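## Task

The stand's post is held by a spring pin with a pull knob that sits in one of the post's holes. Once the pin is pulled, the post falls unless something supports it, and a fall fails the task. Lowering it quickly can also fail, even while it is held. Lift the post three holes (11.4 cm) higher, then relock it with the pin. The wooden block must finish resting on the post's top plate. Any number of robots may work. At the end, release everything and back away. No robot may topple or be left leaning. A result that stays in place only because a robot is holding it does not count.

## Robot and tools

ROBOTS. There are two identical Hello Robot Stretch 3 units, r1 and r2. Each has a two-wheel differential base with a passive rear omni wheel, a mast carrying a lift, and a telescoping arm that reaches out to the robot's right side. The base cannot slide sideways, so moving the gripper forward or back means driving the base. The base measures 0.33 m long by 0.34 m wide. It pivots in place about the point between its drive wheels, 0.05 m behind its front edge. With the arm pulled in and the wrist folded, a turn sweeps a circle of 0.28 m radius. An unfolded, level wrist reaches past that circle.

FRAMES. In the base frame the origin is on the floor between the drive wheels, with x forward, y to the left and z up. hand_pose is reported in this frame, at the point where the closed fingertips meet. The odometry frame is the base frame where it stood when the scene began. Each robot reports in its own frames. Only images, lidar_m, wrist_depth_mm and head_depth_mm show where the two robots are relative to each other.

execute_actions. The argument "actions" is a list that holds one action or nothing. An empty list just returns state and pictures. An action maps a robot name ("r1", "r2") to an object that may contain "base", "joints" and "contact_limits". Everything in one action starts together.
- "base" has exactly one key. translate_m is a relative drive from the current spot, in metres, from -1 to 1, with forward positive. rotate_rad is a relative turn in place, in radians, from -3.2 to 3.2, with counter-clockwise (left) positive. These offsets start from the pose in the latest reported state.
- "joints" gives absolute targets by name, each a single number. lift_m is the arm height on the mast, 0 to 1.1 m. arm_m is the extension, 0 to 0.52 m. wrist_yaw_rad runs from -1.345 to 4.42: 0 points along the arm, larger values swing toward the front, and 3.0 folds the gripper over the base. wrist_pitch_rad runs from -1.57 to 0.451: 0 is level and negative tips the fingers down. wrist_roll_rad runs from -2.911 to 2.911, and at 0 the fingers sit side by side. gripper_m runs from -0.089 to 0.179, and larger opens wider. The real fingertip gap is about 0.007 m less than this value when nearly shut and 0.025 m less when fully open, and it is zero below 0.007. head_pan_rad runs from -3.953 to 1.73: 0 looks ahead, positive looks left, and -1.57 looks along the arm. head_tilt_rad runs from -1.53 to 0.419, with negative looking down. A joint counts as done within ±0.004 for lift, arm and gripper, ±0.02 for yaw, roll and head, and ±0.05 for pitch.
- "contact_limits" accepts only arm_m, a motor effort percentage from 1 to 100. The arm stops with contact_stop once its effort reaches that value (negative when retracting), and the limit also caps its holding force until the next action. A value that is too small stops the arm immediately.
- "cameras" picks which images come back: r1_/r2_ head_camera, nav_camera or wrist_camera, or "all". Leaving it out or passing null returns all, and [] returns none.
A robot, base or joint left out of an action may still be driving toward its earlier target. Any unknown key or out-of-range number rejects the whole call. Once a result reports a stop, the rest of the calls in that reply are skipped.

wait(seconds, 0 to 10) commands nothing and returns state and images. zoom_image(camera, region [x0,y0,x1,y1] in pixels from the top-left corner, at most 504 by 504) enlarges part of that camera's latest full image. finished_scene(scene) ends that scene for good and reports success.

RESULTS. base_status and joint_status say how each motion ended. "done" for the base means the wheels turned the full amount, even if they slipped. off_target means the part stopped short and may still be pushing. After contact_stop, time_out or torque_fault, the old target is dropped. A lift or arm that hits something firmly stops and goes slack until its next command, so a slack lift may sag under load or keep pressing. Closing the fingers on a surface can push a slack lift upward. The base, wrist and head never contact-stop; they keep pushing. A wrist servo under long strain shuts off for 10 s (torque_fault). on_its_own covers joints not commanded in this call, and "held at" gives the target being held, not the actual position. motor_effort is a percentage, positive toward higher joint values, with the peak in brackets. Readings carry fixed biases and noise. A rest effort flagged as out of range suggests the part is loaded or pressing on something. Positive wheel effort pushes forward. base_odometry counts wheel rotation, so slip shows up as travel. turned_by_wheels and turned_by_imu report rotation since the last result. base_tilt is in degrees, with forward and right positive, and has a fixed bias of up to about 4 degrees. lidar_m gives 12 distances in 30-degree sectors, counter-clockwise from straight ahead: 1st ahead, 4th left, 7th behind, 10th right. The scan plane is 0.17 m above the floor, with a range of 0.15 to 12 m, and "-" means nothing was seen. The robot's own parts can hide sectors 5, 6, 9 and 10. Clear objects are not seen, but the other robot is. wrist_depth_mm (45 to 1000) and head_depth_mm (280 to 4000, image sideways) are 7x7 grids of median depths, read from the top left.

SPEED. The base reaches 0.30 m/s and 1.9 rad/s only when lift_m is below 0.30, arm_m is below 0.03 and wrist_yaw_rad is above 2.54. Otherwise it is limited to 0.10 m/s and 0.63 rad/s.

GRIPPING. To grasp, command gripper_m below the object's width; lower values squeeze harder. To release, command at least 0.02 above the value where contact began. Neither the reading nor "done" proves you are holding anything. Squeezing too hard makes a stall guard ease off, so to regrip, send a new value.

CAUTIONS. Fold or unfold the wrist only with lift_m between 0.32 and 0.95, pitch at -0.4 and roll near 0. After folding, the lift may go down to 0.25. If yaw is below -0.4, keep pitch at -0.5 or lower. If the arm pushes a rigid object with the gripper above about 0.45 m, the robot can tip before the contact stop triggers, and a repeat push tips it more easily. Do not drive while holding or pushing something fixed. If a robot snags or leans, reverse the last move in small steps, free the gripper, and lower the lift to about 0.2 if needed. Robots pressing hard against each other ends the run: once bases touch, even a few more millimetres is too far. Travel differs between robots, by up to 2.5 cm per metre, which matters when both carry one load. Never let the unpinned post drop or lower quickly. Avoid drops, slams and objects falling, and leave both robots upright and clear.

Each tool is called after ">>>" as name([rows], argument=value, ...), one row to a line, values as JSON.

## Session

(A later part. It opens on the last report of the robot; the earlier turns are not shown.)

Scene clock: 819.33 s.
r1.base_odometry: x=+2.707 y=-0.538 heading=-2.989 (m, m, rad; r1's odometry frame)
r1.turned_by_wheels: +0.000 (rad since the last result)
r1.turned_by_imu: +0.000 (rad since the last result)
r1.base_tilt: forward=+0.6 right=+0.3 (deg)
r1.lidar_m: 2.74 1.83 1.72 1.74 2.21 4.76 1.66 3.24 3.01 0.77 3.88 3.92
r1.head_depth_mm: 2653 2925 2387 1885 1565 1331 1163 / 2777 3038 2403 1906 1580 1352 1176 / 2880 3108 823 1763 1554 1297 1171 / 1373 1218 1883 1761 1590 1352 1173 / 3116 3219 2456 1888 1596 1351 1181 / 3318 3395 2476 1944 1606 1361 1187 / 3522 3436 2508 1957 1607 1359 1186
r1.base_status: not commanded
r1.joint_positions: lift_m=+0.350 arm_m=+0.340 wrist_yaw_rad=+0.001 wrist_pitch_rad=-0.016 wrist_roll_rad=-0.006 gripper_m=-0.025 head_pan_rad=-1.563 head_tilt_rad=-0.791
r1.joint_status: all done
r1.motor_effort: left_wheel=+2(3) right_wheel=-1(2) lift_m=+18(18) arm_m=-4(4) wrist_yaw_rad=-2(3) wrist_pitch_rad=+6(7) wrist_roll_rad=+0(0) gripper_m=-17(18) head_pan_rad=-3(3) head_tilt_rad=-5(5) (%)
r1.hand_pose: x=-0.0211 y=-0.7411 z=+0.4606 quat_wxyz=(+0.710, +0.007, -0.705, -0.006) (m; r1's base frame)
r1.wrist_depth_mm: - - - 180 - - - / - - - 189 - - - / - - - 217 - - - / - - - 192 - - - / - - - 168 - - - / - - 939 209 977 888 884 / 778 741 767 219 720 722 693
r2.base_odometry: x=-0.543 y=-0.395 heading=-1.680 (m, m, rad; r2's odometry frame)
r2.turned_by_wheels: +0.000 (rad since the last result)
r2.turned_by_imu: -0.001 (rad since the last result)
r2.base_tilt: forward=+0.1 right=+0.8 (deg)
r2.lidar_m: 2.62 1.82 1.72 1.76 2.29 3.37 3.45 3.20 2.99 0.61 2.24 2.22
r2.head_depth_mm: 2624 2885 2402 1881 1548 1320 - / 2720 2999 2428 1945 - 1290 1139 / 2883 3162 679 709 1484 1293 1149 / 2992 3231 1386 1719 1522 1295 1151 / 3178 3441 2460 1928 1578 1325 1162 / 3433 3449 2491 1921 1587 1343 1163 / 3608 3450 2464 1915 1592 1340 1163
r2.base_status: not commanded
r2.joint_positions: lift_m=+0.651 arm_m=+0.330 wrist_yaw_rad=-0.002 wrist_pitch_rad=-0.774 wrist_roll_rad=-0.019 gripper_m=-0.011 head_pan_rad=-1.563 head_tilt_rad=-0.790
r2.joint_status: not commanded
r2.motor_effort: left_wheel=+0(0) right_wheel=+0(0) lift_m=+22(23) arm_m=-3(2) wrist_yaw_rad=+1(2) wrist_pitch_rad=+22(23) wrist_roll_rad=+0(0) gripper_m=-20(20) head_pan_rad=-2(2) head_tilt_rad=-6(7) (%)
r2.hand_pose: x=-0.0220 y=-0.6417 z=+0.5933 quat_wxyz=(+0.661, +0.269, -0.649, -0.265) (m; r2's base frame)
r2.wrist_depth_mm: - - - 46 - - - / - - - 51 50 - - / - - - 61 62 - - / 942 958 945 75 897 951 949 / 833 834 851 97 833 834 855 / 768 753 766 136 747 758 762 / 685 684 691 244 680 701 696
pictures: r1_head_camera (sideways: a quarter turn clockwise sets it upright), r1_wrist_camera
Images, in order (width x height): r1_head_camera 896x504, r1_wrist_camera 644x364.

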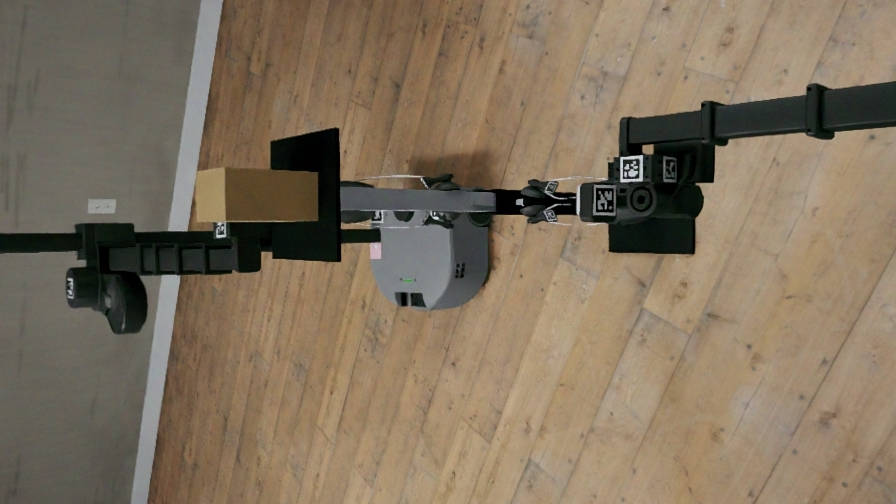

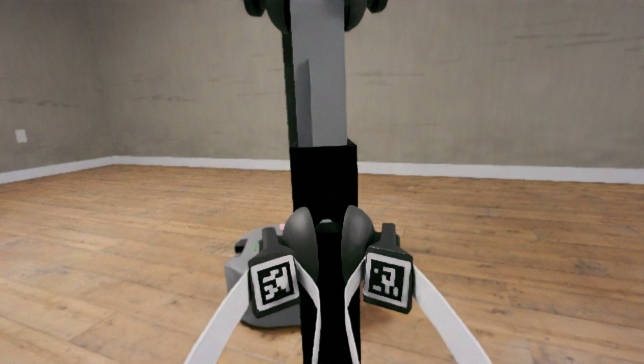

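>>> execute_actions([
  {"r1": {"joints": {"gripper_m": 0.045}}},
], cameras=[])

>>> execute_actions([
  {"r1": {"joints": {"arm_m": 0.357}, "contact_limits": {"arm_m": 10}}},
], cameras=[])

>>> execute_actions([
  {"r1": {"joints": {"gripper_m": -0.03}}},
], cameras=[])

>>> execute_actions([
  {"r1": {"joints": {"arm_m": 0.344}}},
], cameras=["r1_wrist_camera", "r1_head_camera"])

>>> zoom_image(camera="r1_head_camera", region=[490, 170, 570, 235])

Scene clock: 832.13 s.
r1.base_odometry: x=+2.707 y=-0.538 heading=-2.989 (m, m, rad; r1's odometry frame)
r1.turned_by_wheels: +0.000 (rad since the last result)
r1.turned_by_imu: +0.000 (rad since the last result)
r1.base_tilt: forward=+0.6 right=+0.2 (deg)
r1.lidar_m: 2.75 1.82 1.72 1.74 2.21 4.75 1.67 3.26 3.02 0.77 3.89 3.92
r1.head_depth_mm: 2667 2914 2389 1892 1563 1336 1165 / 2775 3010 2405 1910 1578 1361 1176 / 2882 3150 826 1754 1545 1293 1171 / 1377 1222 1873 1754 1595 1354 1174 / 3112 3192 2449 1888 1598 1353 1181 / 3352 3407 2474 1939 1607 1362 1183 / 3550 3413 2504 1957 1608 1361 1188
r1.base_status: not commanded
r1.joint_positions: lift_m=+0.350 arm_m=+0.340 wrist_yaw_rad=+0.001 wrist_pitch_rad=-0.019 wrist_roll_rad=-0.006 gripper_m=+0.045 head_pan_rad=-1.563 head_tilt_rad=-0.791
r1.joint_status: all done
r1.motor_effort: left_wheel=+2(2) right_wheel=-2(2) lift_m=+18(18) arm_m=-3(4) wrist_yaw_rad=-2(2) wrist_pitch_rad=+8(8) wrist_roll_rad=+0(0) gripper_m=+0(79) head_pan_rad=-3(4) head_tilt_rad=-5(5) (%)
r1.hand_pose: x=-0.0211 y=-0.7410 z=+0.4600 quat_wxyz=(+0.710, +0.007, -0.705, -0.006) (m; r1's base frame)
r1.wrist_depth_mm: - - - 181 - - - / - - - 188 - - - / - - - 208 - - - / - - - 191 - - - / - - - 195 - - - / - - - 209 - 912 887 / 772 775 719 217 720 702 696
r2.base_odometry: x=-0.543 y=-0.395 heading=-1.680 (m, m, rad; r2's odometry frame)
r2.turned_by_wheels: +0.000 (rad since the last result)
r2.turned_by_imu: -0.001 (rad since the last result)
r2.base_tilt: forward=+0.0 right=+0.8 (deg)
r2.lidar_m: 2.62 1.82 1.72 1.75 2.28 3.36 3.46 3.21 2.99 0.61 2.24 2.23
r2.head_depth_mm: 2653 2917 2374 1893 1541 1316 - / 2764 2961 2394 1959 - 1284 1140 / 2868 3144 677 709 1490 1298 1149 / 2989 3207 1378 1719 1532 1305 1158 / 3214 3370 2443 1910 1573 1331 1155 / 3415 3475 2501 1938 1578 1332 1151 / 3629 3449 2498 1935 1576 1340 1162
r2.base_status: not commanded
r2.joint_positions: lift_m=+0.651 arm_m=+0.330 wrist_yaw_rad=-0.002 wrist_pitch_rad=-0.774 wrist_roll_rad=-0.019 gripper_m=-0.011 head_pan_rad=-1.563 head_tilt_rad=-0.790
r2.joint_status: not commanded
r2.motor_effort: left_wheel=+0(0) right_wheel=+1(0) lift_m=+23(23) arm_m=-2(3) wrist_yaw_rad=+2(2) wrist_pitch_rad=+23(22) wrist_roll_rad=+0(0) gripper_m=-20(20) head_pan_rad=-2(3) head_tilt_rad=-7(7) (%)
r2.hand_pose: x=-0.0220 y=-0.6417 z=+0.5933 quat_wxyz=(+0.661, +0.269, -0.649, -0.265) (m; r2's base frame)
r2.wrist_depth_mm: - - - 46 - - - / - - - 51 51 - - / - - - 61 62 - - / 961 945 952 75 924 938 962 / 849 856 849 97 824 836 841 / 755 765 785 136 765 766 750 / 684 691 693 243 681 690 697
pictures: none
No camera images: the call's "cameras" was empty. Leave "cameras" out to get every camera's image.

Scene clock: 833.10 s.
r1.base_odometry: x=+2.707 y=-0.538 heading=-2.989 (m, m, rad; r1's odometry frame)
r1.turned_by_wheels: +0.000 (rad since the last result)
r1.turned_by_imu: +0.000 (rad since the last result)
r1.base_tilt: forward=+0.6 right=+0.3 (deg)
r1.lidar_m: 2.75 1.82 1.71 1.74 2.21 4.75 1.66 3.26 3.01 0.77 3.89 3.92
r1.head_depth_mm: 2630 2932 2392 1887 1571 1336 1161 / 2781 3013 2422 1902 1573 1350 1167 / 2915 3126 824 1752 1577 1303 1169 / 1374 1223 1877 1750 1587 1348 1175 / 3139 3201 2472 1872 1602 1356 1183 / 3342 3427 2485 1948 1600 1362 1180 / 3581 3411 2476 1950 1614 1365 1183
r1.base_status: not commanded
r1.joint_positions: lift_m=+0.350 arm_m=+0.357 wrist_yaw_rad=+0.001 wrist_pitch_rad=-0.019 wrist_roll_rad=-0.006 gripper_m=+0.045 head_pan_rad=-1.563 head_tilt_rad=-0.791
r1.joint_status: all done
r1.motor_effort: left_wheel=+2(2) right_wheel=-1(2) lift_m=+18(18) arm_m=+4(4) wrist_yaw_rad=-2(1) wrist_pitch_rad=+8(8) wrist_roll_rad=+0(0) gripper_m=+0(0) head_pan_rad=-3(3) head_tilt_rad=-5(5) (%)
r1.contact_limits: arm_m 10 (drawing in: default 26, maximum 43; extending or still: default 36, maximum 59)
r1.hand_pose: x=-0.0211 y=-0.7574 z=+0.4599 quat_wxyz=(+0.710, +0.007, -0.705, -0.006) (m; r1's base frame)
r1.wrist_depth_mm: - - - 166 - - - / - - - 171 - - - / - - - 176 - - - / - - - 174 - - - / - - - 179 - - - / - - - 188 - 925 852 / 785 775 718 198 728 699 684
r2.base_odometry: x=-0.543 y=-0.395 heading=-1.680 (m, m, rad; r2's odometry frame)
r2.turned_by_wheels: +0.000 (rad since the last result)
r2.turned_by_imu: +0.000 (rad since the last result)
r2.base_tilt: forward=+0.0 right=+0.8 (deg)
r2.lidar_m: 2.62 1.82 1.72 1.76 2.29 3.37 3.46 3.21 2.99 0.61 2.24 2.22
r2.head_depth_mm: 2627 2903 2420 1888 1557 1317 - / 2741 3022 2418 1937 - 1293 1133 / 2932 3171 678 709 1481 1286 1143 / 3000 3203 1381 1722 1530 1296 1157 / 3211 3355 2437 1904 1561 1332 1153 / 3404 3465 2453 1914 1578 1335 1161 / 3622 3411 2503 1942 1585 1339 1160
r2.base_status: not commanded
r2.joint_positions: lift_m=+0.651 arm_m=+0.330 wrist_yaw_rad=-0.002 wrist_pitch_rad=-0.774 wrist_roll_rad=-0.019 gripper_m=-0.011 head_pan_rad=-1.563 head_tilt_rad=-0.790
r2.joint_status: not commanded
r2.motor_effort: left_wheel=+0(0) right_wheel=+0(0) lift_m=+23(23) arm_m=-3(2) wrist_yaw_rad=+2(1) wrist_pitch_rad=+23(22) wrist_roll_rad=+0(0) gripper_m=-20(20) head_pan_rad=-3(3) head_tilt_rad=-7(7) (%)
r2.hand_pose: x=-0.0220 y=-0.6417 z=+0.5933 quat_wxyz=(+0.661, +0.269, -0.649, -0.265) (m; r2's base frame)
r2.wrist_depth_mm: - - - 46 - - - / - - - 51 50 - - / - - - 61 62 - - / 941 936 953 75 935 969 968 / 841 839 852 97 817 839 852 / 763 743 779 136 742 750 773 / 686 680 675 242 682 690 697
pictures: none
No camera images: the call's "cameras" was empty. Leave "cameras" out to get every camera's image.

Scene clock: 834.33 s.
r1.base_odometry: x=+2.707 y=-0.538 heading=-2.989 (m, m, rad; r1's odometry frame)
r1.turned_by_wheels: +0.000 (rad since the last result)
r1.turned_by_imu: +0.000 (rad since the last result)
r1.base_tilt: forward=+0.7 right=+0.2 (deg)
r1.lidar_m: 2.75 1.83 1.72 1.74 2.21 4.77 1.66 3.23 3.00 0.77 3.89 3.92
r1.head_depth_mm: 2655 2918 2385 1896 1561 1337 1164 / 2747 2985 2405 1904 1577 1358 1166 / 2899 3105 824 1762 1586 1305 1171 / 1377 1220 1882 1760 1587 1354 1175 / 3131 3209 2480 1880 1590 1359 1182 / 3392 3436 2467 1941 1604 1364 1185 / 3552 3409 2472 1949 1611 1363 1184
r1.base_status: not commanded
r1.joint_positions: lift_m=+0.350 arm_m=+0.357 wrist_yaw_rad=+0.004 wrist_pitch_rad=-0.020 wrist_roll_rad=-0.006 gripper_m=-0.029 head_pan_rad=-1.563 head_tilt_rad=-0.791
r1.joint_status: all done
r1.motor_effort: left_wheel=+2(3) right_wheel=-2(1) lift_m=+18(18) arm_m=+4(4) wrist_yaw_rad=-5(6) wrist_pitch_rad=+8(9) wrist_roll_rad=+0(0) gripper_m=-20(95) head_pan_rad=-3(3) head_tilt_rad=-5(5) (%)
r1.hand_pose: x=-0.0204 y=-0.7574 z=+0.4597 quat_wxyz=(+0.710, +0.009, -0.705, -0.006) (m; r1's base frame)
r1.wrist_depth_mm: - - - 165 - - - / - - - 170 - - - / - - - 175 - - - / - - - 175 - - - / - - - 179 - - - / - - 950 189 954 910 889 / 775 751 759 197 717 727 710
r2.base_odometry: x=-0.543 y=-0.395 heading=-1.680 (m, m, rad; r2's odometry frame)
r2.turned_by_wheels: +0.000 (rad since the last result)
r2.turned_by_imu: +0.000 (rad since the last result)
r2.base_tilt: forward=+0.1 right=+0.8 (deg)
r2.lidar_m: 2.62 1.82 1.72 1.76 2.30 3.37 3.46 3.18 2.99 0.61 2.24 2.23
r2.head_depth_mm: 2604 2877 2374 1874 1546 1309 - / 2747 3031 2403 1938 - 1294 1134 / 2904 3169 677 710 1478 1296 1153 / 3036 3221 1384 1729 1530 1297 1153 / 3179 3432 2456 1909 1576 1332 1153 / 3438 3441 2486 1916 1576 1335 1162 / 3561 3490 2496 1922 1584 1346 1165
r2.base_status: not commanded
r2.joint_positions: lift_m=+0.651 arm_m=+0.330 wrist_yaw_rad=-0.002 wrist_pitch_rad=-0.774 wrist_roll_rad=-0.019 gripper_m=-0.011 head_pan_rad=-1.563 head_tilt_rad=-0.790
r2.joint_status: not commanded
r2.motor_effort: left_wheel=+0(0) right_wheel=+1(0) lift_m=+23(23) arm_m=-2(2) wrist_yaw_rad=+1(2) wrist_pitch_rad=+23(22) wrist_roll_rad=+0(0) gripper_m=-20(20) head_pan_rad=-3(2) head_tilt_rad=-6(7) (%)
r2.hand_pose: x=-0.0220 y=-0.6417 z=+0.5933 quat_wxyz=(+0.661, +0.269, -0.649, -0.265) (m; r2's base frame)
r2.wrist_depth_mm: - - - 46 - - - / - - - 51 51 - - / - - - 61 62 - - / 914 950 928 75 900 950 956 / 852 840 840 97 825 846 854 / 761 764 758 136 754 752 772 / 692 698 688 242 679 686 695
pictures: none
No camera images: the call's "cameras" was empty. Leave "cameras" out to get every camera's image.

Scene clock: 835.23 s.
r1.base_odometry: x=+2.707 y=-0.538 heading=-2.989 (m, m, rad; r1's odometry frame)
r1.turned_by_wheels: +0.000 (rad since the last result)
r1.turned_by_imu: +0.000 (rad since the last result)
r1.base_tilt: forward=+0.6 right=+0.3 (deg)
r1.lidar_m: 2.76 1.82 1.71 1.74 2.22 4.75 1.66 3.24 3.00 0.77 3.89 3.92
r1.head_depth_mm: 2649 2929 2389 1891 1564 1337 1164 / 2758 3025 2404 1912 1582 1354 1176 / 2904 3131 826 1748 1581 1296 1172 / 1375 1216 1875 1761 1589 1353 1175 / 3125 3213 2455 1877 1605 1355 1177 / 3372 3430 2481 1948 1610 1355 1183 / 3580 3438 2477 1949 1610 1363 1188
r1.base_status: not commanded
r1.joint_positions: lift_m=+0.350 arm_m=+0.344 wrist_yaw_rad=+0.001 wrist_pitch_rad=-0.016 wrist_roll_rad=-0.006 gripper_m=-0.029 head_pan_rad=-1.563 head_tilt_rad=-0.791
r1.joint_status: all done
r1.motor_effort: left_wheel=+2(2) right_wheel=-1(2) lift_m=+18(18) arm_m=-5(7) wrist_yaw_rad=-2(5) wrist_pitch_rad=+7(8) wrist_roll_rad=+0(0) gripper_m=-18(20) head_pan_rad=-3(3) head_tilt_rad=-5(5) (%)
r1.hand_pose: x=-0.0211 y=-0.7452 z=+0.4607 quat_wxyz=(+0.710, +0.006, -0.705, -0.005) (m; r1's base frame)
r1.wrist_depth_mm: - - - 177 - - - / - - - 184 - - - / - - - 190 - - - / - - - 188 - - - / - - - 190 - - - / - - 906 202 993 892 888 / 780 760 743 212 740 720 701
r2.base_odometry: x=-0.543 y=-0.395 heading=-1.680 (m, m, rad; r2's odometry frame)
r2.turned_by_wheels: +0.000 (rad since the last result)
r2.turned_by_imu: +0.000 (rad since the last result)
r2.base_tilt: forward=+0.0 right=+0.8 (deg)
r2.lidar_m: 2.62 1.82 1.72 1.76 2.29 3.37 3.45 3.19 2.98 0.61 2.24 2.24
r2.head_depth_mm: 2670 2897 2386 1880 1543 1316 - / 2783 3019 2405 1955 - 1292 1135 / 2867 3181 679 710 1474 1294 1154 / 2987 3152 1384 1718 1535 1299 1149 / 3194 3410 2459 1909 1573 1337 1158 / 3354 3434 2454 1924 1581 1338 1156 / 3625 3432 2484 1932 1582 1349 1166
r2.base_status: not commanded
r2.joint_positions: lift_m=+0.651 arm_m=+0.330 wrist_yaw_rad=-0.002 wrist_pitch_rad=-0.774 wrist_roll_rad=-0.019 gripper_m=-0.011 head_pan_rad=-1.563 head_tilt_rad=-0.790
r2.joint_status: not commanded
r2.motor_effort: left_wheel=+1(0) right_wheel=+1(0) lift_m=+23(23) arm_m=-2(2) wrist_yaw_rad=+2(1) wrist_pitch_rad=+23(22) wrist_roll_rad=+0(0) gripper_m=-20(19) head_pan_rad=-3(2) head_tilt_rad=-6(7) (%)
r2.hand_pose: x=-0.0220 y=-0.6417 z=+0.5933 quat_wxyz=(+0.661, +0.269, -0.649, -0.265) (m; r2's base frame)
r2.wrist_depth_mm: - - - 46 - - - / - - - 51 51 - - / - - - 61 62 - - / 944 949 968 75 893 937 939 / 834 841 827 97 829 851 844 / 741 747 760 136 774 763 768 / 692 702 683 244 664 688 694
pictures: r1_head_camera (sideways: a quarter turn clockwise sets it upright), r1_wrist_camera
Images, in order (width x height): r1_head_camera 896x504, r1_wrist_camera 644x364.

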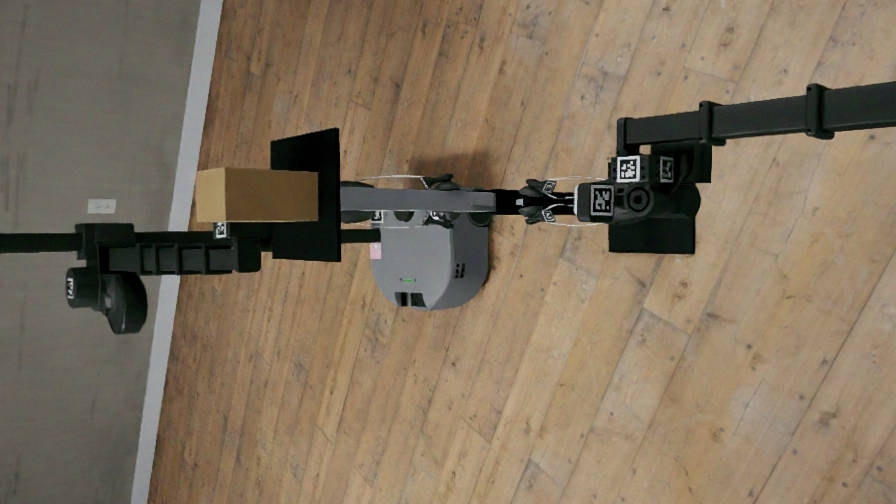

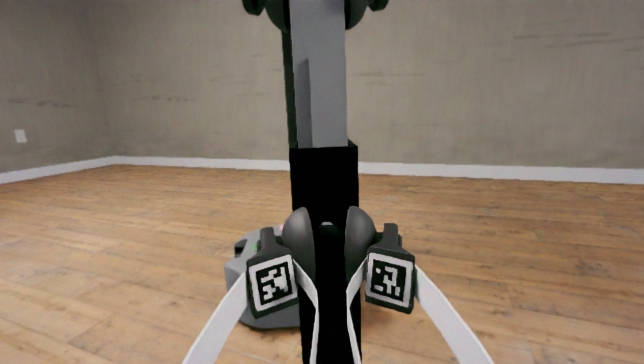

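Region (490, 170, 570, 235) of r1_head_camera's 896x504 image, scaled by 6.300, with more detail than that image has; it fills the top 410 rows of this view, and the rest is white.

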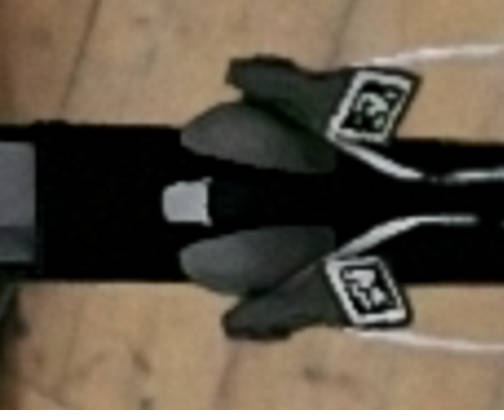

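>>> execute_actions(actions=[])

Scene clock: 861.03 s.
r1.base_odometry: x=+2.707 y=-0.538 heading=-2.989 (m, m, rad; r1's odometry frame)
r1.turned_by_wheels: +0.000 (rad since the last result)
r1.turned_by_imu: +0.000 (rad since the last result)
r1.base_tilt: forward=+0.6 right=+0.3 (deg)
r1.lidar_m: 2.75 1.83 1.72 1.74 2.21 4.77 1.66 3.24 3.02 0.77 3.87 3.92
r1.head_depth_mm: 2653 2923 2395 1902 1570 1335 1163 / 2795 3021 2409 1901 1573 1354 1175 / 2900 3128 827 1750 1577 1299 1172 / 1374 1221 1871 1759 1596 1350 1171 / 3110 3214 2468 1880 1600 1356 1176 / 3351 3407 2471 1943 1605 1360 1180 / 3551 3435 2502 1965 1606 1367 1183
r1.base_status: not commanded
r1.joint_positions: lift_m=+0.350 arm_m=+0.344 wrist_yaw_rad=+0.001 wrist_pitch_rad=-0.016 wrist_roll_rad=-0.006 gripper_m=-0.029 head_pan_rad=-1.563 head_tilt_rad=-0.791
r1.joint_status: all done
r1.motor_effort: left_wheel=+2(2) right_wheel=-1(2) lift_m=+18(18) arm_m=-5(7) wrist_yaw_rad=-2(5) wrist_pitch_rad=+7(8) wrist_roll_rad=+0(0) gripper_m=-19(20) head_pan_rad=-3(3) head_tilt_rad=-5(5) (%)
r1.hand_pose: x=-0.0211 y=-0.7452 z=+0.4607 quat_wxyz=(+0.710, +0.006, -0.705, -0.005) (m; r1's base frame)
r1.wrist_depth_mm: - - - 177 - - - / - - - 183 - - - / - - - 190 - - - / - - - 189 - - - / - - - 190 - - - / - - 936 203 967 892 901 / 784 764 743 214 716 726 694
r2.base_odometry: x=-0.543 y=-0.395 heading=-1.680 (m, m, rad; r2's odometry frame)
r2.turned_by_wheels: +0.000 (rad since the last result)
r2.turned_by_imu: -0.001 (rad since the last result)
r2.base_tilt: forward=+0.1 right=+0.8 (deg)
r2.lidar_m: 2.62 1.82 1.72 1.76 2.29 3.37 3.46 3.21 3.00 0.61 2.24 2.23
r2.head_depth_mm: 2626 2932 2377 1881 1543 1308 - / 2725 3019 2402 1940 - 1294 1137 / 2919 3170 677 709 1483 1304 1147 / 3030 3190 1377 1711 1524 1296 1151 / 3236 3336 2426 1923 1567 1326 1154 / 3388 3435 2465 1912 1574 1335 1163 / 3614 3497 2448 1923 1583 1340 1172
r2.base_status: not commanded
r2.joint_positions: lift_m=+0.651 arm_m=+0.330 wrist_yaw_rad=-0.002 wrist_pitch_rad=-0.774 wrist_roll_rad=-0.019 gripper_m=-0.011 head_pan_rad=-1.563 head_tilt_rad=-0.790
r2.joint_status: not commanded
r2.motor_effort: left_wheel=+0(0) right_wheel=+0(0) lift_m=+23(23) arm_m=-2(2) wrist_yaw_rad=+1(1) wrist_pitch_rad=+22(22) wrist_roll_rad=+0(0) gripper_m=-21(19) head_pan_rad=-2(2) head_tilt_rad=-7(7) (%)
r2.hand_pose: x=-0.0220 y=-0.6417 z=+0.5933 quat_wxyz=(+0.661, +0.269, -0.649, -0.265) (m; r2's base frame)
r2.wrist_depth_mm: - - - 46 - - - / - - - 51 51 - - / - - - 61 62 - - / 933 968 957 74 918 948 965 / 849 835 853 97 820 828 842 / 762 772 757 136 763 755 767 / 688 690 681 244 669 685 694
pictures: r1_head_camera (sideways: a quarter turn clockwise sets it upright), r1_nav_camera (sideways: a quarter turn counterclockwise sets it upright), r1_wrist_camera, r2_head_camera (sideways: a quarter turn clockwise sets it upright), r2_nav_camera (sideways: a quarter turn counterclockwise sets it upright), r2_wrist_camera
Images, in order (width x height): r1_head_camera 896x504, r1_nav_camera 672x504, r1_wrist_camera 644x364, r2_head_camera 896x504, r2_nav_camera 672x504, r2_wrist_camera 644x364.

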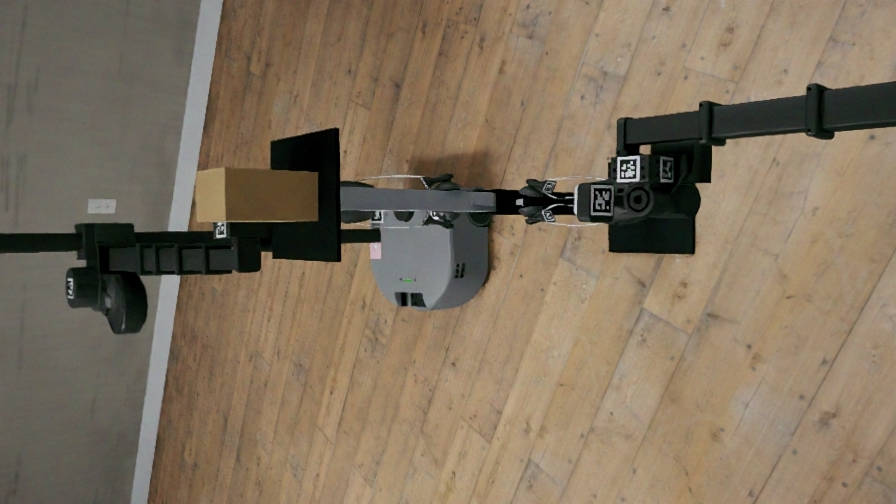

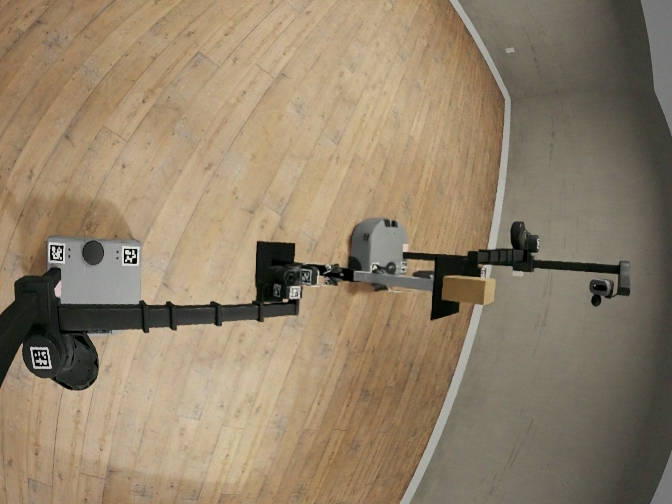

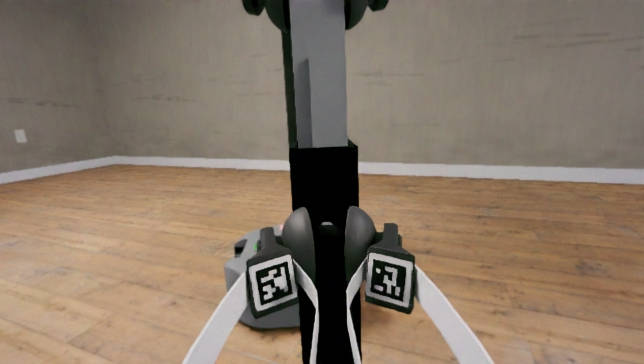

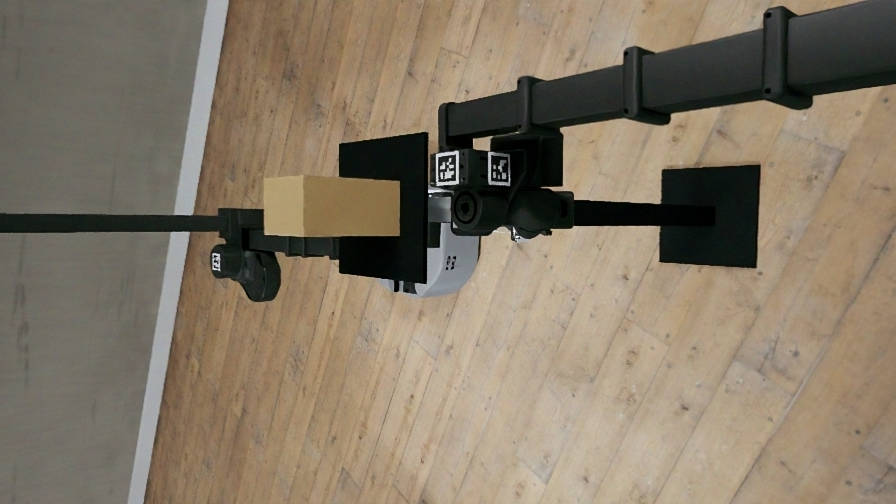

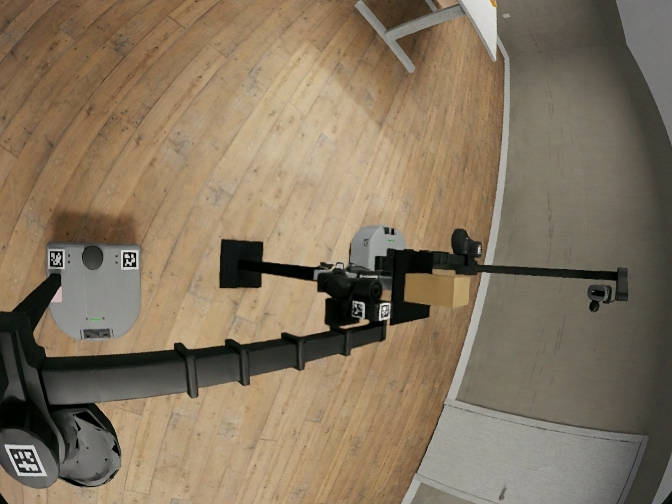

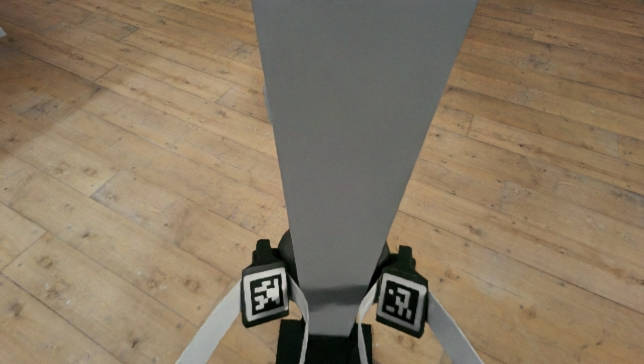

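>>> zoom_image(camera="r1_head_camera", region=[420, 140, 620, 260])

>>> zoom_image(camera="r1_wrist_camera", region=[240, 130, 420, 330])

Region (420, 140, 620, 260) of r1_head_camera's 896x504 image, scaled by 2.520, with more detail than that image has; it fills the top 302 rows of this view, and the rest is white.

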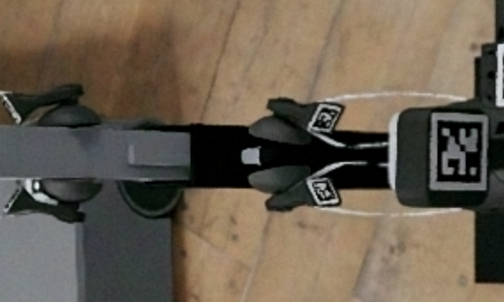

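Region (240, 130, 420, 330) of r1_wrist_camera's 644x364 image, scaled by 2.520; it fills the left 454 columns of this view, and the rest is white.

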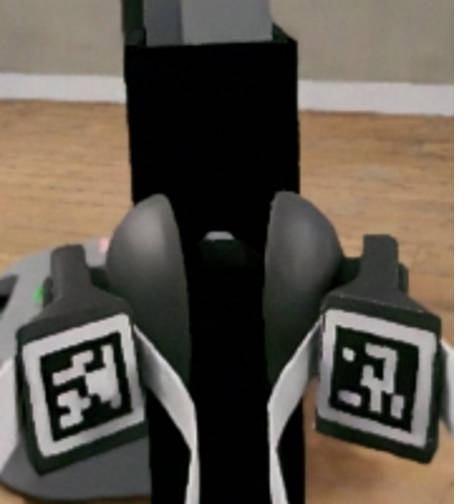

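>>> execute_actions([
  {"r1": {"joints": {"gripper_m": 0.06}}},
], cameras=[])

>>> execute_actions([
  {"r1": {"joints": {"arm_m": 0.15}}},
], cameras=[])

>>> execute_actions([
  {"r1": {"joints": {"wrist_yaw_rad": 1.57}}},
], cameras=["r1_head_camera", "r1_wrist_camera"])

Scene clock: 973.73 s.
r1.base_odometry: x=+2.707 y=-0.538 heading=-2.989 (m, m, rad; r1's odometry frame)
r1.turned_by_wheels: +0.000 (rad since the last result)
r1.turned_by_imu: +0.000 (rad since the last result)
r1.base_tilt: forward=+0.6 right=+0.3 (deg)
r1.lidar_m: 2.75 1.82 1.72 1.74 2.21 4.76 1.66 3.25 3.02 0.77 3.88 3.91
r1.head_depth_mm: 2650 2920 2388 1893 1561 1341 1162 / 2750 3049 2403 1900 1568 1360 1179 / 2921 3146 825 1749 1560 1293 1170 / 1380 1217 1866 1755 1586 1353 1175 / 3123 3225 2454 1875 1598 1362 1182 / 3361 3430 2484 1948 1606 1362 1182 / 3522 3424 2494 1959 1610 1367 1183
r1.base_status: not commanded
r1.joint_positions: lift_m=+0.350 arm_m=+0.344 wrist_yaw_rad=+0.001 wrist_pitch_rad=-0.019 wrist_roll_rad=-0.006 gripper_m=+0.060 head_pan_rad=-1.563 head_tilt_rad=-0.791
r1.joint_status: all done
r1.motor_effort: left_wheel=+2(3) right_wheel=-2(2) lift_m=+18(18) arm_m=-3(5) wrist_yaw_rad=-2(2) wrist_pitch_rad=+8(8) wrist_roll_rad=+0(0) gripper_m=+0(80) head_pan_rad=-3(3) head_tilt_rad=-5(5) (%)
r1.hand_pose: x=-0.0211 y=-0.7450 z=+0.4600 quat_wxyz=(+0.710, +0.007, -0.705, -0.006) (m; r1's base frame)
r1.wrist_depth_mm: - - - 176 - - - / - - - 184 - - - / - - - 208 - - - / - - - 188 - - - / - - - 192 - - - / - - - 204 884 888 871 / 787 772 750 212 705 715 701
r2.base_odometry: x=-0.543 y=-0.395 heading=-1.680 (m, m, rad; r2's odometry frame)
r2.turned_by_wheels: +0.000 (rad since the last result)
r2.turned_by_imu: -0.001 (rad since the last result)
r2.base_tilt: forward=+0.0 right=+0.8 (deg)
r2.lidar_m: 2.62 1.83 1.72 1.76 2.29 3.37 3.44 3.20 3.00 0.61 2.24 2.23
r2.head_depth_mm: 2608 2903 2380 1868 1545 1315 - / 2757 3019 2443 1952 - 1286 1138 / 2895 3176 677 712 1482 1294 1144 / 3017 3238 1381 1730 1523 1299 1153 / 3172 3469 2446 1911 1585 1336 1157 / 3451 3428 2496 1930 1571 1335 1163 / 3648 3459 2485 1936 1587 1335 1170
r2.base_status: not commanded
r2.joint_positions: lift_m=+0.651 arm_m=+0.330 wrist_yaw_rad=-0.002 wrist_pitch_rad=-0.774 wrist_roll_rad=-0.019 gripper_m=-0.011 head_pan_rad=-1.563 head_tilt_rad=-0.790
r2.joint_status: not commanded
r2.motor_effort: left_wheel=+0(0) right_wheel=+1(0) lift_m=+23(23) arm_m=-2(2) wrist_yaw_rad=+2(1) wrist_pitch_rad=+22(22) wrist_roll_rad=+0(0) gripper_m=-19(20) head_pan_rad=-3(3) head_tilt_rad=-7(7) (%)
r2.hand_pose: x=-0.0220 y=-0.6417 z=+0.5933 quat_wxyz=(+0.661, +0.269, -0.649, -0.265) (m; r2's base frame)
r2.wrist_depth_mm: - - - 46 - - - / - - - 51 50 - - / - - - 61 62 - - / 938 961 939 75 919 936 948 / 836 832 853 97 836 847 826 / 748 764 767 136 768 766 762 / 687 691 693 243 693 681 693
pictures: none
No camera images: the call's "cameras" was empty. Leave "cameras" out to get every camera's image.

Scene clock: 976.40 s.
r1.base_odometry: x=+2.707 y=-0.538 heading=-2.989 (m, m, rad; r1's odometry frame)
r1.turned_by_wheels: +0.000 (rad since the last result)
r1.turned_by_imu: +0.000 (rad since the last result)
r1.base_tilt: forward=+0.6 right=+0.3 (deg)
r1.lidar_m: 2.75 1.82 1.71 1.74 2.21 4.76 1.66 3.25 3.01 0.77 3.91 3.90
r1.head_depth_mm: 2663 2924 2391 1884 1565 1337 1162 / 2778 2997 2391 1904 1567 1344 1197 / 2899 3146 824 1751 1489 1366 - / 1372 1217 1881 1767 1595 1350 1178 / 3141 3187 2459 1885 1601 1357 1179 / 3350 3402 2461 1947 1592 1363 1184 / 3534 3448 2496 1954 1620 1367 1186
r1.base_status: not commanded
r1.joint_positions: lift_m=+0.350 arm_m=+0.150 wrist_yaw_rad=+0.001 wrist_pitch_rad=-0.020 wrist_roll_rad=-0.006 gripper_m=+0.060 head_pan_rad=-1.563 head_tilt_rad=-0.791
r1.joint_status: all done
r1.motor_effort: left_wheel=+2(3) right_wheel=-1(1) lift_m=+18(18) arm_m=-3(4) wrist_yaw_rad=-2(2) wrist_pitch_rad=+9(9) wrist_roll_rad=+0(0) gripper_m=+0(0) head_pan_rad=-3(3) head_tilt_rad=-5(6) (%)
r1.hand_pose: x=-0.0211 y=-0.5510 z=+0.4597 quat_wxyz=(+0.710, +0.008, -0.705, -0.007) (m; r1's base frame)
r1.wrist_depth_mm: - - - 954 - - - / - - - - - - - / - - - - - - - / - - - - - - - / - - - 898 - - - / - - - 916 859 896 927 / 783 767 735 708 728 709 693
r2.base_odometry: x=-0.543 y=-0.395 heading=-1.680 (m, m, rad; r2's odometry frame)
r2.turned_by_wheels: +0.000 (rad since the last result)
r2.turned_by_imu: -0.001 (rad since the last result)
r2.base_tilt: forward=+0.0 right=+0.8 (deg)
r2.lidar_m: 2.62 1.83 1.72 1.75 2.28 3.37 3.46 3.21 3.00 0.61 2.24 2.23
r2.head_depth_mm: 2604 2902 2387 1892 1551 1316 - / 2737 2956 2400 1958 - 1283 1135 / 2860 3159 677 708 1481 1297 1153 / 3009 3178 1403 1722 1527 1295 1154 / 3201 3384 2437 1900 1572 1330 1164 / 3426 3440 2440 1931 1577 1344 1159 / 3559 3481 2472 1950 1578 1341 1165
r2.base_status: not commanded
r2.joint_positions: lift_m=+0.651 arm_m=+0.330 wrist_yaw_rad=-0.002 wrist_pitch_rad=-0.774 wrist_roll_rad=-0.019 gripper_m=-0.011 head_pan_rad=-1.563 head_tilt_rad=-0.790
r2.joint_status: not commanded
r2.motor_effort: left_wheel=+0(0) right_wheel=+1(0) lift_m=+22(23) arm_m=-2(2) wrist_yaw_rad=+2(2) wrist_pitch_rad=+23(22) wrist_roll_rad=+0(0) gripper_m=-21(20) head_pan_rad=-3(2) head_tilt_rad=-6(7) (%)
r2.hand_pose: x=-0.0220 y=-0.6417 z=+0.5933 quat_wxyz=(+0.661, +0.269, -0.649, -0.265) (m; r2's base frame)
r2.wrist_depth_mm: - - - 46 - - - / - - - 51 51 - - / - - - 61 62 - - / 933 948 953 75 906 951 958 / 847 858 850 97 813 840 851 / 746 748 768 136 760 764 765 / 686 689 690 243 682 678 700
pictures: none
No camera images: the call's "cameras" was empty. Leave "cameras" out to get every camera's image.

Scene clock: 978.20 s.
r1.base_odometry: x=+2.707 y=-0.538 heading=-2.989 (m, m, rad; r1's odometry frame)
r1.turned_by_wheels: +0.000 (rad since the last result)
r1.turned_by_imu: +0.000 (rad since the last result)
r1.base_tilt: forward=+0.7 right=+0.2 (deg)
r1.lidar_m: 2.74 1.82 1.71 1.74 2.21 4.76 1.66 3.25 3.00 0.77 3.87 3.90
r1.head_depth_mm: 2648 2915 2392 1897 1563 1340 1162 / 2776 3007 2387 1897 1580 1339 1192 / 2901 3161 823 1758 1496 1349 1126 / 1378 1216 1877 1763 1595 1356 1133 / 3133 3223 2454 1876 1590 1357 1178 / 3343 3410 2492 1947 1601 1361 1185 / 3537 3409 2493 1967 1611 1368 1186
r1.base_status: not commanded
r1.joint_positions: lift_m=+0.350 arm_m=+0.150 wrist_yaw_rad=+1.567 wrist_pitch_rad=-0.020 wrist_roll_rad=-0.006 gripper_m=+0.060 head_pan_rad=-1.563 head_tilt_rad=-0.791
r1.joint_status: all done
r1.motor_effort: left_wheel=+3(2) right_wheel=-1(1) lift_m=+18(18) arm_m=-3(3) wrist_yaw_rad=+3(4) wrist_pitch_rad=+9(9) wrist_roll_rad=+0(0) gripper_m=+0(0) head_pan_rad=-4(3) head_tilt_rad=-5(5) (%)
r1.hand_pose: x=+0.2343 y=-0.2963 z=+0.4597 quat_wxyz=(+0.508, +0.502, -0.494, +0.496) (m; r1's base frame)
r1.wrist_depth_mm: - - - - - - - / - - - - - - - / - - - - - - - / - - - - - - - / - - - - - - - / - - - 936 885 933 891 / 804 757 744 720 719 709 686
r2.base_odometry: x=-0.543 y=-0.395 heading=-1.680 (m, m, rad; r2's odometry frame)
r2.turned_by_wheels: +0.000 (rad since the last result)
r2.turned_by_imu: +0.000 (rad since the last result)
r2.base_tilt: forward=+0.0 right=+0.8 (deg)
r2.lidar_m: 2.62 1.82 1.72 1.76 2.29 3.36 3.44 3.22 3.00 0.61 2.24 2.23
r2.head_depth_mm: 2641 2885 2380 1871 1545 1312 - / 2736 3019 2415 1896 - 1303 1137 / 2883 3137 677 708 1482 1295 1153 / 3008 3227 1394 1712 1524 1302 1154 / 3186 3437 2459 1911 1576 1335 1158 / 3414 3412 2470 1934 1576 1337 1156 / 3519 3427 2501 1922 1576 1332 1161
r2.base_status: not commanded
r2.joint_positions: lift_m=+0.651 arm_m=+0.330 wrist_yaw_rad=-0.002 wrist_pitch_rad=-0.774 wrist_roll_rad=-0.019 gripper_m=-0.011 head_pan_rad=-1.563 head_tilt_rad=-0.790
r2.joint_status: not commanded
r2.motor_effort: left_wheel=+0(0) right_wheel=+1(0) lift_m=+23(23) arm_m=-3(2) wrist_yaw_rad=+2(1) wrist_pitch_rad=+22(22) wrist_roll_rad=+0(0) gripper_m=-20(20) head_pan_rad=-3(3) head_tilt_rad=-6(6) (%)
r2.hand_pose: x=-0.0220 y=-0.6417 z=+0.5933 quat_wxyz=(+0.661, +0.269, -0.649, -0.265) (m; r2's base frame)
r2.wrist_depth_mm: - - - 46 - - - / - - - 51 51 - - / - - - 61 62 - - / 951 920 926 74 907 953 953 / 853 830 834 97 829 856 841 / 739 760 770 136 737 757 766 / 683 690 684 242 689 685 691
pictures: r1_head_camera (sideways: a quarter turn clockwise sets it upright), r1_wrist_camera
Images, in order (width x height): r1_head_camera 896x504, r1_wrist_camera 644x364.

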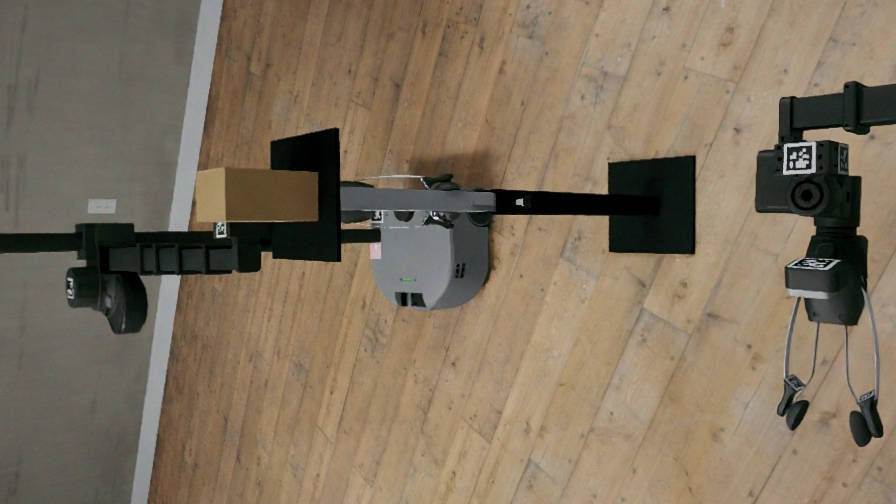

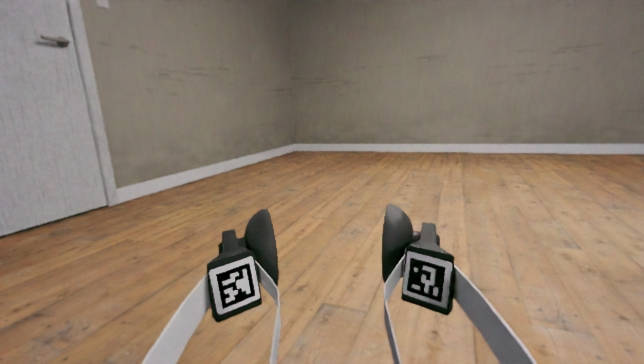

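>>> zoom_image(camera="r1_head_camera", region=[746, 300, 896, 460])

>>> zoom_image(camera="r1_head_camera", region=[460, 160, 580, 240])

Region (746, 300, 896, 460) of r1_head_camera's 896x504 image, scaled by 3.150, with more detail than that image has; it fills the left 472 columns of this view, and the rest is white.

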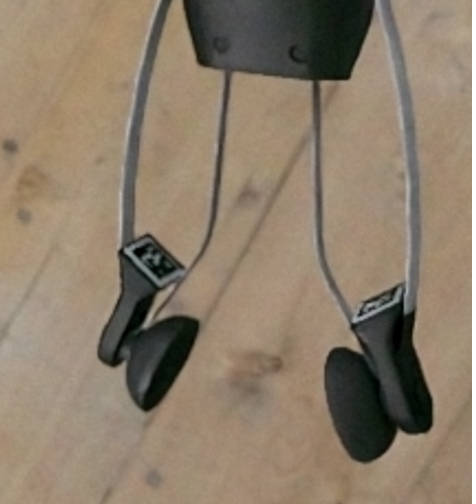

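Region (460, 160, 580, 240) of r1_head_camera's 896x504 image, scaled by 4.200, with more detail than that image has.

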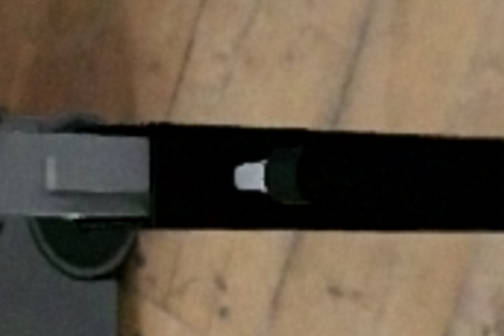

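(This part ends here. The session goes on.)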